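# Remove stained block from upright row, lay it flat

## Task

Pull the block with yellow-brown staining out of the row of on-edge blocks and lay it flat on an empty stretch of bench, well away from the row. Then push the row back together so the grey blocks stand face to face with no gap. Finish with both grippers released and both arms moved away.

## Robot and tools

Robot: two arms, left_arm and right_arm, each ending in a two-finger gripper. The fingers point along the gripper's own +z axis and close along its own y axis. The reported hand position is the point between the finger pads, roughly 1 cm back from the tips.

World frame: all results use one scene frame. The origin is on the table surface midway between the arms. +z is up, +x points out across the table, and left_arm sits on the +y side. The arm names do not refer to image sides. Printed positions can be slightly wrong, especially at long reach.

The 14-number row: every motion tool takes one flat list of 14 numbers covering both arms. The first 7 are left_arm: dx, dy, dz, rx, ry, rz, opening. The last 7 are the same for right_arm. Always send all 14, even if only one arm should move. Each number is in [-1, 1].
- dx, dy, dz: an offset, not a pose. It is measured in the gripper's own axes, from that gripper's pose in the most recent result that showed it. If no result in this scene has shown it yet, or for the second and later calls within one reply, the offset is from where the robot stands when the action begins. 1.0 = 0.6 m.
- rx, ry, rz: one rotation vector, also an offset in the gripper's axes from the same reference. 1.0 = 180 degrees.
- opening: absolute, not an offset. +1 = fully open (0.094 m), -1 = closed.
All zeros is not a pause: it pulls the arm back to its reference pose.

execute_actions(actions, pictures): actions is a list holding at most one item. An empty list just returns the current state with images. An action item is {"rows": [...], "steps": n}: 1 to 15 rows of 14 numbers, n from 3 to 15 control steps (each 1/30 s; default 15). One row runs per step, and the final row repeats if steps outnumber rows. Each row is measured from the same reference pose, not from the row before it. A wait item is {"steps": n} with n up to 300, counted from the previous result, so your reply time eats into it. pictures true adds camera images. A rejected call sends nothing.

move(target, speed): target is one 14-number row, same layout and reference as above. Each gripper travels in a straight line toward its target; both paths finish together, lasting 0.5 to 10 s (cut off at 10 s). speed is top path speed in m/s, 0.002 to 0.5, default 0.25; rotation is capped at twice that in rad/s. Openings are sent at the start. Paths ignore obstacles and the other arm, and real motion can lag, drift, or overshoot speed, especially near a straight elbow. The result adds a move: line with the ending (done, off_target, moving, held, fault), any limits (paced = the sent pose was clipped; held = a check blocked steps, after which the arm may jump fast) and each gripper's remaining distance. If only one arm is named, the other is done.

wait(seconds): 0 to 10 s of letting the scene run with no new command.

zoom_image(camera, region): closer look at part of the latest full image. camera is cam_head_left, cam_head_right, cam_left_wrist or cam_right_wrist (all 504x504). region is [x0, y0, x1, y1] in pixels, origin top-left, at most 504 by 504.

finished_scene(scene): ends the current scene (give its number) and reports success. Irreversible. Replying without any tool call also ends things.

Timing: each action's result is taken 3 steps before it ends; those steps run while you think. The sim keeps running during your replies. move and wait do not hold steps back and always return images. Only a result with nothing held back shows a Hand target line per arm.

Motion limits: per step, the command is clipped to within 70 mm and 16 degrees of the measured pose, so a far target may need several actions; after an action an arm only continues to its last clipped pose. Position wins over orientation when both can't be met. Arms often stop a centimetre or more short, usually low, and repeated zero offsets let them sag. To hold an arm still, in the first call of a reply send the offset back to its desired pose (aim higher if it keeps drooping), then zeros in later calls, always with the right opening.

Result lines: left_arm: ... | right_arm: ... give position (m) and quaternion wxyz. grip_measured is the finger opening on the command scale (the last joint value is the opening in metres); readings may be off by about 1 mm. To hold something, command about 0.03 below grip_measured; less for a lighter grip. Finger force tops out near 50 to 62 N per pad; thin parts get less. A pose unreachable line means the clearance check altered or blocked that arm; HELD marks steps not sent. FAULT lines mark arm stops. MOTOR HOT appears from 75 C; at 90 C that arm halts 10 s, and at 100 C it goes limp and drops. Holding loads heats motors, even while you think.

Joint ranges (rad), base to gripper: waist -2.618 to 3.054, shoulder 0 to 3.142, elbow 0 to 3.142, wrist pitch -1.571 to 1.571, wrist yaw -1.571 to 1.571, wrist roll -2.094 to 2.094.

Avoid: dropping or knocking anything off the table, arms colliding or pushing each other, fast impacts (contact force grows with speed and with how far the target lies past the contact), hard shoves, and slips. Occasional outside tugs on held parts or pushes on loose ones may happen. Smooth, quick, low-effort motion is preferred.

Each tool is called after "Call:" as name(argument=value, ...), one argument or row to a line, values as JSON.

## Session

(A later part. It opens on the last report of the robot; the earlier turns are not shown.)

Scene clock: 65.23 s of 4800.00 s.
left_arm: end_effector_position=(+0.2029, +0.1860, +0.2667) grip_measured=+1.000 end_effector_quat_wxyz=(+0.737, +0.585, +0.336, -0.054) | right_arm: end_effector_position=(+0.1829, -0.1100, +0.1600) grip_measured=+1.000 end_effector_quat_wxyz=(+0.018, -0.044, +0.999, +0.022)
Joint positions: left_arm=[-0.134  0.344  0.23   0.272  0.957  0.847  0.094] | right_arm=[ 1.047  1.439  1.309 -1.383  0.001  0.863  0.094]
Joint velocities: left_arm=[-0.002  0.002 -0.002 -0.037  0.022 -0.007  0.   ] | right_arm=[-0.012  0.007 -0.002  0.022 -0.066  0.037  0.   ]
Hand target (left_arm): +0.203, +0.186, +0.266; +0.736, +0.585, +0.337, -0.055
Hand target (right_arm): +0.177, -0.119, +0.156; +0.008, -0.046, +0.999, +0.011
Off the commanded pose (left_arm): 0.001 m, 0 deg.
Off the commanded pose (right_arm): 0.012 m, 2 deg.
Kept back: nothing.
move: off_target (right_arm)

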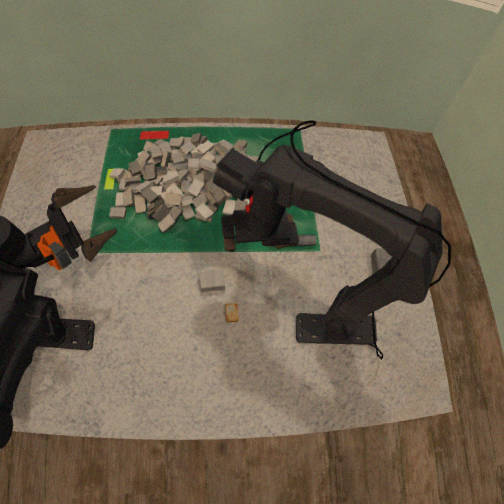

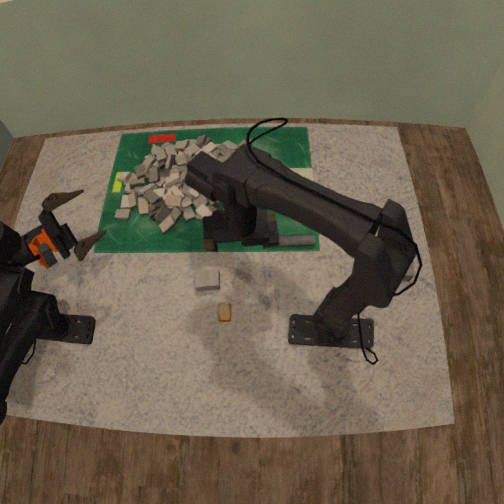

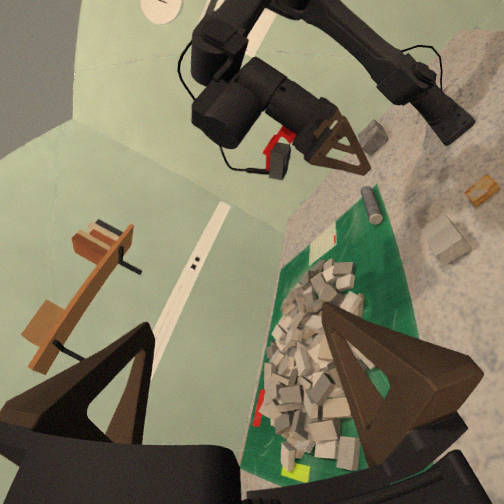

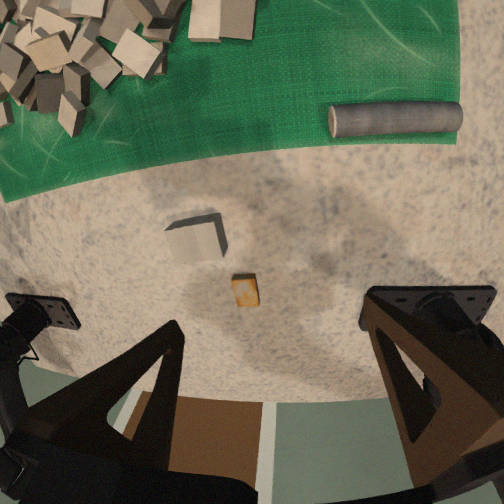

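Call:
move(
  target=[0,0,0,0,0,0,1,0.147,0.095,0.17,0,0,0,1],
)

Scene clock: 66.73 s of 4800.00 s.
left_arm: end_effector_position=(+0.2028, +0.1860, +0.2672) grip_measured=+1.000 end_effector_quat_wxyz=(+0.737, +0.585, +0.335, -0.053) | right_arm: end_effector_position=(+0.0922, -0.0527, +0.0654) grip_measured=+1.000 end_effector_quat_wxyz=(+0.016, -0.046, +0.998, +0.034)
Joint positions: left_arm=[-0.134  0.344  0.23   0.275  0.957  0.847  0.094] | right_arm=[ 1.469  1.518  1.    -0.979  0.015  1.281  0.094]
Joint velocities: left_arm=[-0.012  0.032  0.002  0.081 -0.037 -0.037  0.   ] | right_arm=[ 0.012 -0.012 -0.012  0.007 -0.022  0.022  0.   ]
Hand target (left_arm): +0.203, +0.186, +0.267; +0.736, +0.585, +0.336, -0.054
Hand target (right_arm): +0.093, -0.056, +0.059; +0.022, -0.044, +0.999, +0.025
Off the commanded pose (left_arm): 0.000 m, 0 deg.
Off the commanded pose (right_arm): 0.009 m, 1 deg.
Kept back: nothing.
move: done

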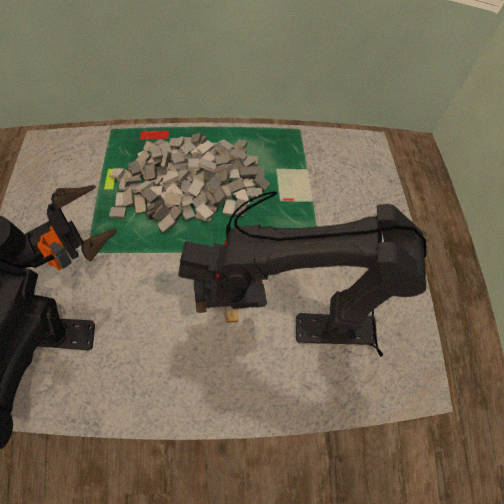

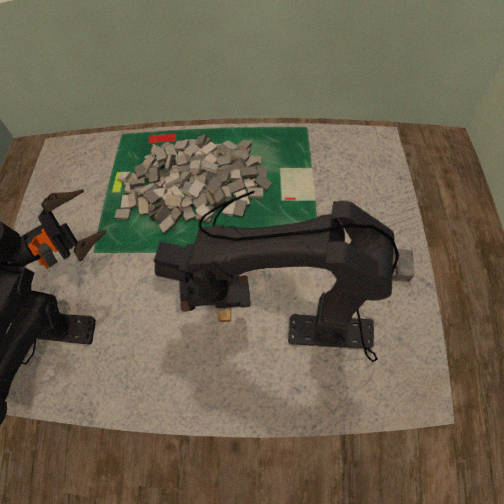

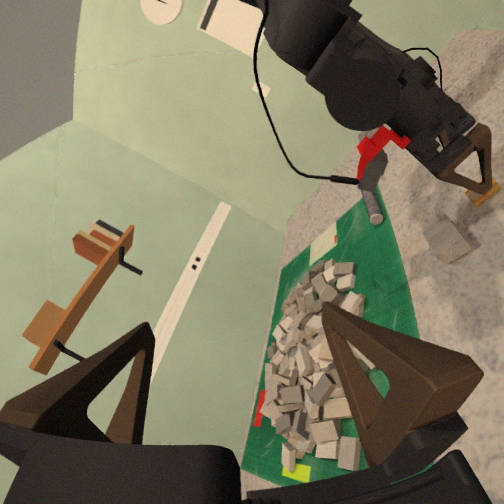

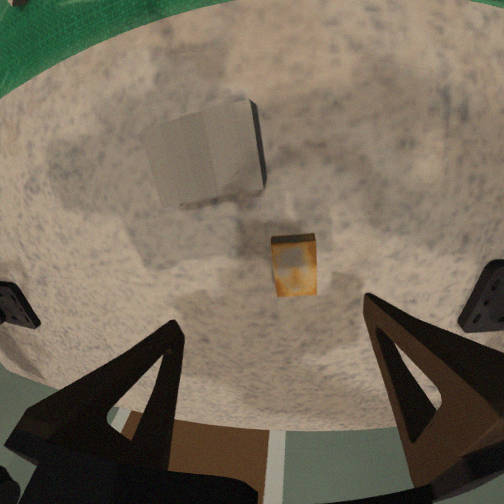

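Call:
move(
  target=[0,0,0,0,0,0,1,0,-0.025,0.1,0,0,0,1],
  speed=0.12,
)

Call:
move(
  target=[0,0,0,0,0,0,1,0,0,0,0,0,0,-0.5],
)

Scene clock: 67.93 s of 4800.00 s.
left_arm: end_effector_position=(+0.2027, +0.1860, +0.2677) grip_measured=+1.000 end_effector_quat_wxyz=(+0.738, +0.584, +0.334, -0.052) | right_arm: end_effector_position=(+0.0926, -0.0627, +0.0113) grip_measured=+1.000 end_effector_quat_wxyz=(+0.017, -0.045, +0.998, +0.034)
Joint positions: left_arm=[-0.134  0.344  0.23   0.278  0.957  0.847  0.094] | right_arm=[ 1.46   1.567  0.815 -0.744  0.015  1.273  0.094]
Joint velocities: left_arm=[-0.002 -0.012 -0.002  0.066 -0.081 -0.007  0.   ] | right_arm=[-0.002  0.007 -0.027 -0.037 -0.007  0.007  0.   ]
Hand target (left_arm): +0.203, +0.186, +0.267; +0.737, +0.585, +0.335, -0.053
Hand target (right_arm): +0.094, -0.063, +0.005; +0.016, -0.046, +0.998, +0.034
Off the commanded pose (left_arm): 0.001 m, 0 deg.
Off the commanded pose (right_arm): 0.007 m, 0 deg.
Kept back: nothing.
move: done

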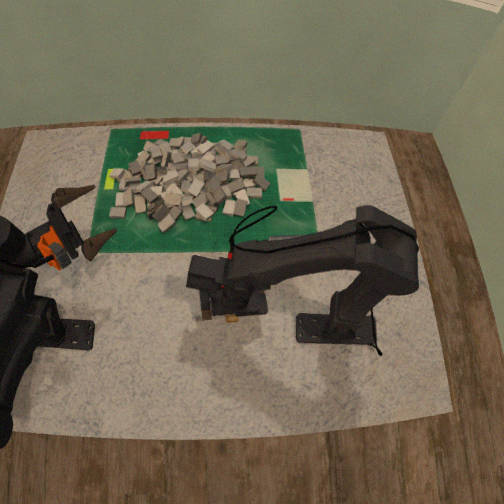

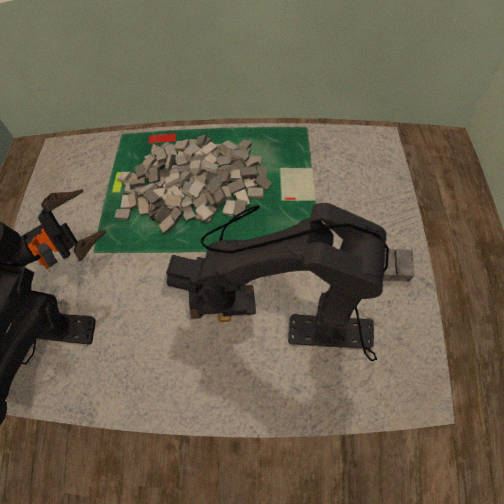

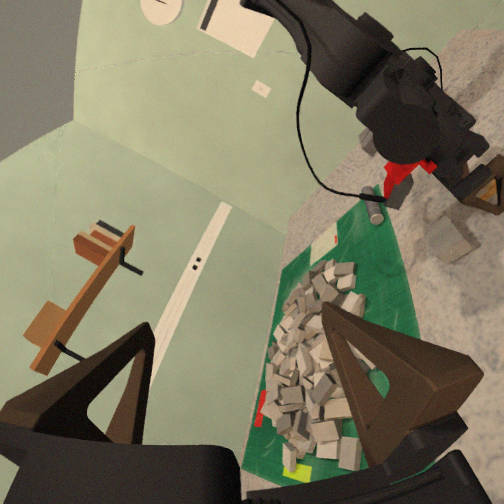

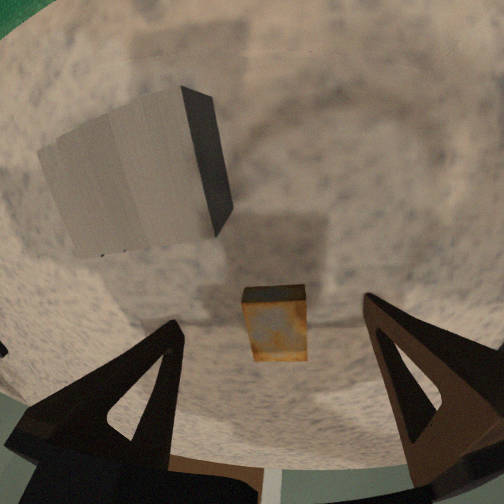

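Scene clock: 68.43 s of 4800.00 s.
left_arm: end_effector_position=(+0.2026, +0.1860, +0.2681) grip_measured=+1.000 end_effector_quat_wxyz=(+0.738, +0.584, +0.333, -0.052) | right_arm: end_effector_position=(+0.0925, -0.0628, +0.0113) grip_measured=-0.427 end_effector_quat_wxyz=(+0.017, -0.045, +0.998, +0.034)
Joint positions: left_arm=[-0.134  0.344  0.23   0.28   0.957  0.847  0.094] | right_arm=[ 1.46   1.567  0.815 -0.744  0.015  1.273  0.027]
Joint velocities: left_arm=[ 0.007  0.012 -0.002 -0.125 -0.051 -0.066  0.   ] | right_arm=[ 0.012  0.002  0.012 -0.007 -0.007 -0.066  0.001]
Hand target (left_arm): +0.203, +0.186, +0.268; +0.738, +0.584, +0.334, -0.052
Hand target (right_arm): +0.093, -0.063, +0.011; +0.017, -0.045, +0.998, +0.034
Off the commanded pose (left_arm): 0.000 m, 0 deg.
Off the commanded pose (right_arm): 0.000 m, 0 deg.
Kept back: nothing.
move: done

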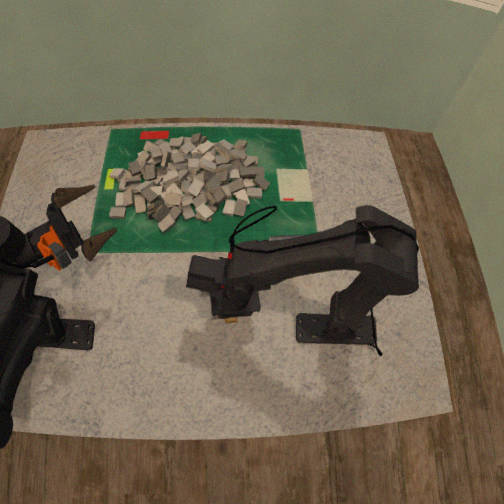

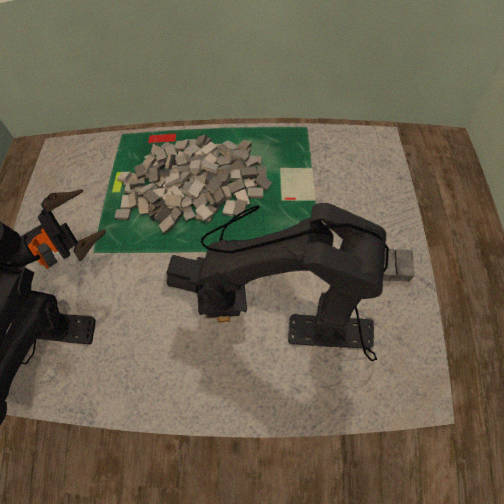

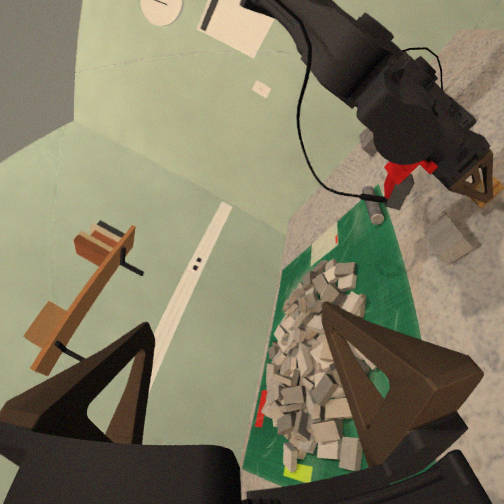

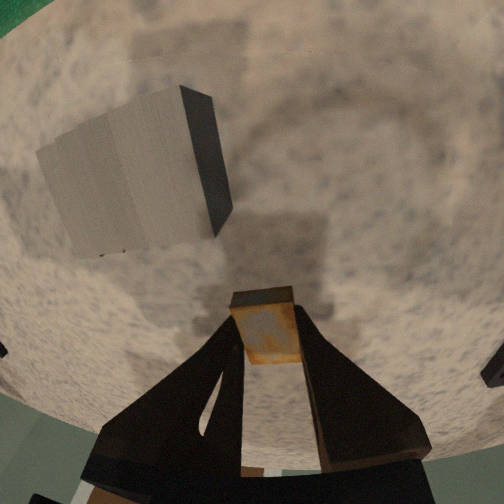

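Gripped. Slide toward −x.

Call:
move(
  target=[0,0,0,0,0,0,1,0.11,0,-0.006,0,0,0,-0.55],
  speed=0.1,
)

Call:
move(
  target=[0,0,0,0,0,0,1,0,0,0,0,0,0,0.6],
)

Call:
move(
  target=[0,0,0,0,0,0,1,0,-0.05,-0.22,0,0,0,1],
)

Scene clock: 69.87 s of 4800.00 s.
left_arm: end_effector_position=(+0.2026, +0.1860, +0.2687) grip_measured=+1.000 end_effector_quat_wxyz=(+0.739, +0.584, +0.332, -0.051) | right_arm: end_effector_position=(+0.0262, -0.0617, +0.0124) grip_measured=-0.427 end_effector_quat_wxyz=(+0.011, -0.047, +0.998, +0.040)
Joint positions: left_arm=[-0.134  0.344  0.23   0.283  0.957  0.847  0.094] | right_arm=[ 1.726  1.542  0.795 -0.744  0.023  1.534  0.027]
Joint velocities: left_arm=[-0.002  0.007 -0.007  0.007 -0.037 -0.051  0.   ] | right_arm=[0.012 0.002 0.002 0.022 0.051 0.007 0.   ]
Hand target (left_arm): +0.203, +0.186, +0.268; +0.738, +0.584, +0.333, -0.052
Hand target (right_arm): +0.028, -0.069, +0.013; +0.018, -0.046, +0.998, +0.036
Off the commanded pose (left_arm): 0.001 m, 0 deg.
Off the commanded pose (right_arm): 0.007 m, 1 deg.
Kept back: nothing.
move: done

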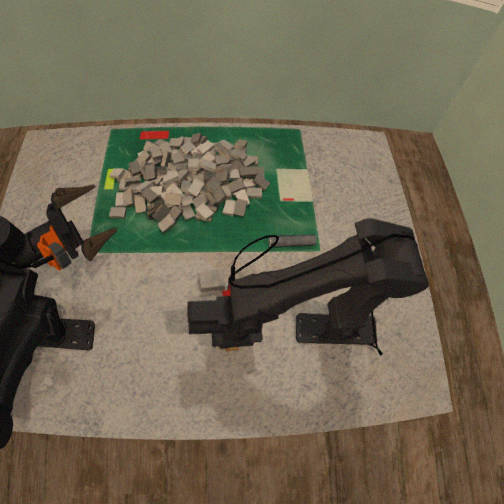

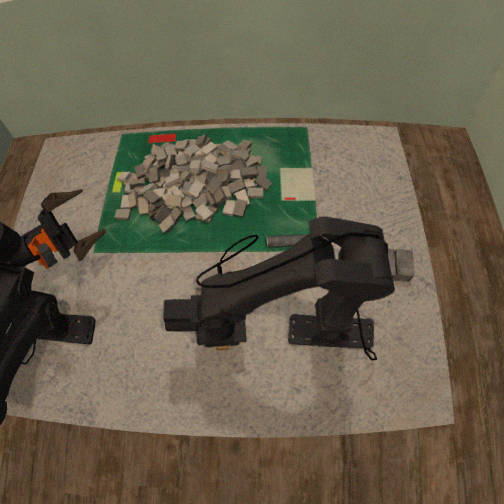

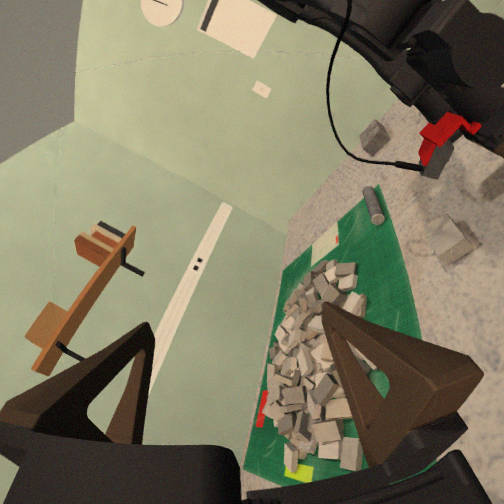

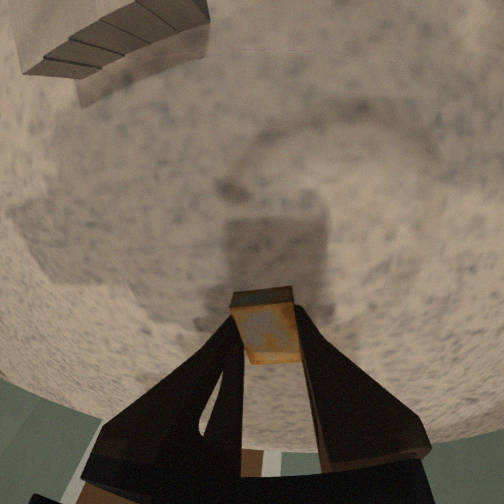

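Scene clock: 70.37 s of 4800.00 s.
left_arm: end_effector_position=(+0.2025, +0.1860, +0.2691) grip_measured=+1.000 end_effector_quat_wxyz=(+0.740, +0.584, +0.331, -0.050) | right_arm: end_effector_position=(+0.0262, -0.0617, +0.0124) grip_measured=+0.598 end_effector_quat_wxyz=(+0.011, -0.047, +0.998, +0.040)
Joint positions: left_arm=[-0.134  0.344  0.23   0.286  0.957  0.847  0.094] | right_arm=[ 1.726  1.542  0.795 -0.744  0.023  1.534  0.075]
Joint velocities: left_arm=[-0.007 -0.002  0.007 -0.022  0.037  0.007  0.   ] | right_arm=[ 0.002  0.012 -0.002 -0.037 -0.066 -0.022 -0.001]
Hand target (left_arm): +0.203, +0.186, +0.269; +0.739, +0.584, +0.332, -0.051
Hand target (right_arm): +0.026, -0.062, +0.012; +0.011, -0.048, +0.998, +0.040
Off the commanded pose (left_arm): 0.000 m, 0 deg.
Off the commanded pose (right_arm): 0.000 m, 0 deg.
Kept back: nothing.
move: done

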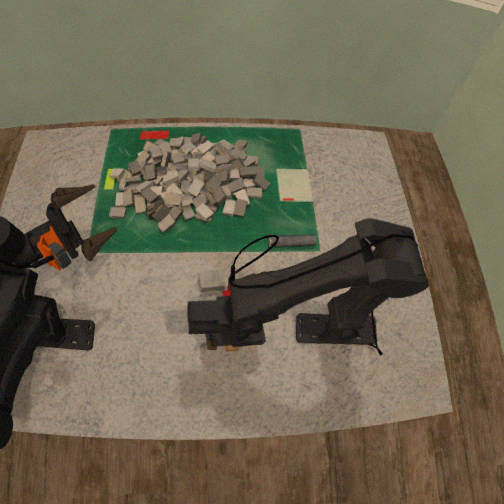

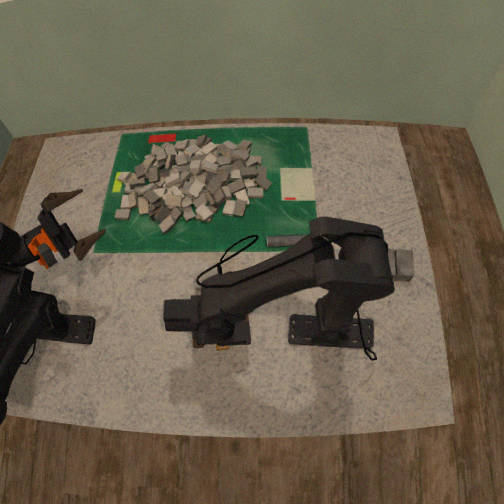

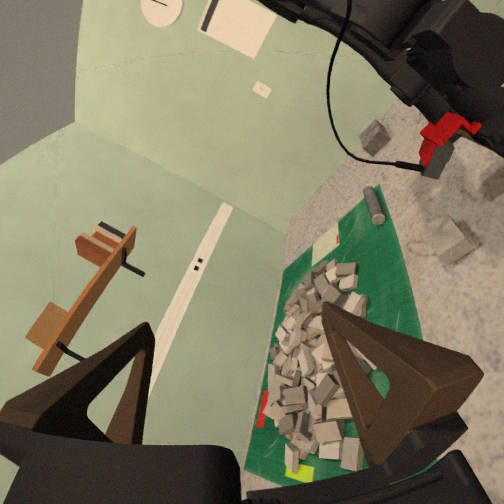

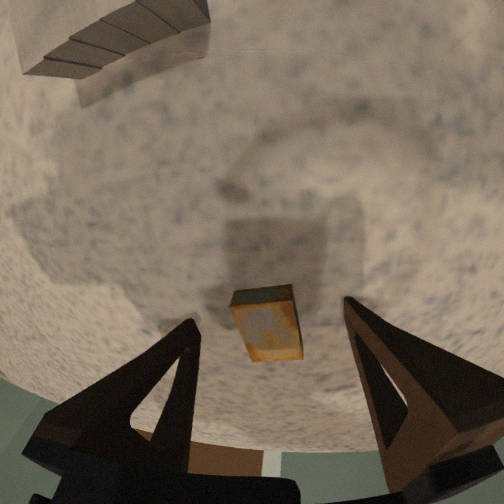

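Scene clock: 71.67 s of 4800.00 s.
left_arm: end_effector_position=(+0.2024, +0.1860, +0.2696) grip_measured=+1.000 end_effector_quat_wxyz=(+0.740, +0.584, +0.330, -0.050) | right_arm: end_effector_position=(+0.0285, -0.1004, +0.1329) grip_measured=+1.000 end_effector_quat_wxyz=(+0.011, -0.048, +0.998, +0.035)
Joint positions: left_arm=[-0.134  0.344  0.23   0.289  0.957  0.847  0.094] | right_arm=[ 1.726  1.282  1.077 -1.297  0.023  1.534  0.094]
Joint velocities: left_arm=[-0.002 -0.012 -0.007 -0.007 -0.037 -0.051  0.   ] | right_arm=[-0.007  0.007 -0.012 -0.066 -0.007 -0.022  0.   ]
Hand target (left_arm): +0.202, +0.186, +0.269; +0.739, +0.584, +0.331, -0.050
Hand target (right_arm): +0.029, -0.102, +0.141; +0.011, -0.047, +0.998, +0.040
Off the commanded pose (left_arm): 0.000 m, 0 deg.
Off the commanded pose (right_arm): 0.009 m, 1 deg.
Kept back: nothing.
move: done

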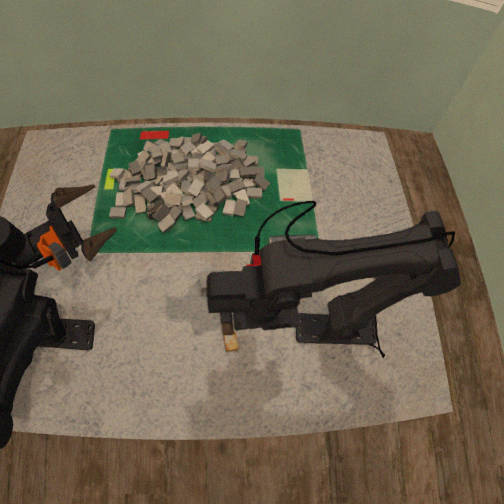

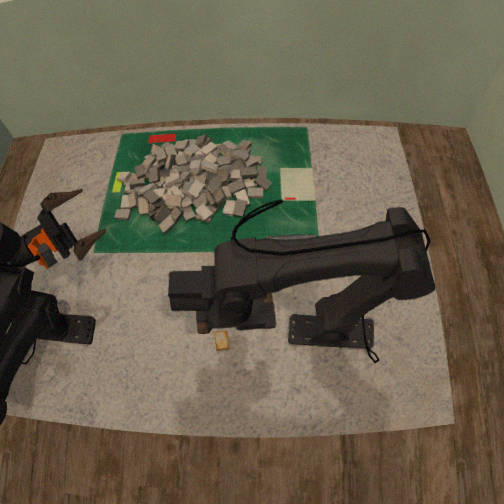

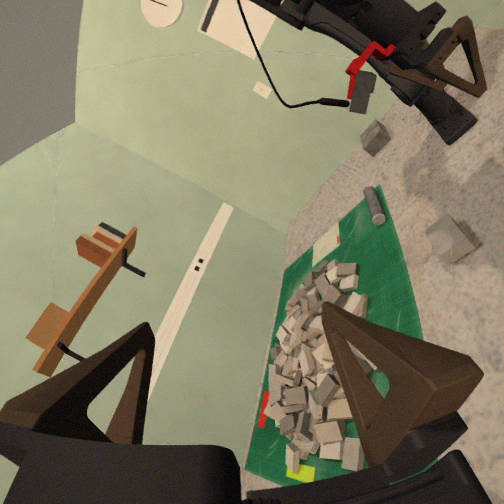

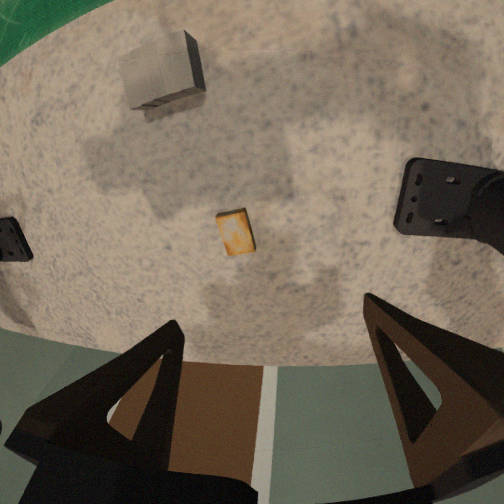

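Call:
finished_scene(
  scene=2,
)

The scene is finished: the task was done.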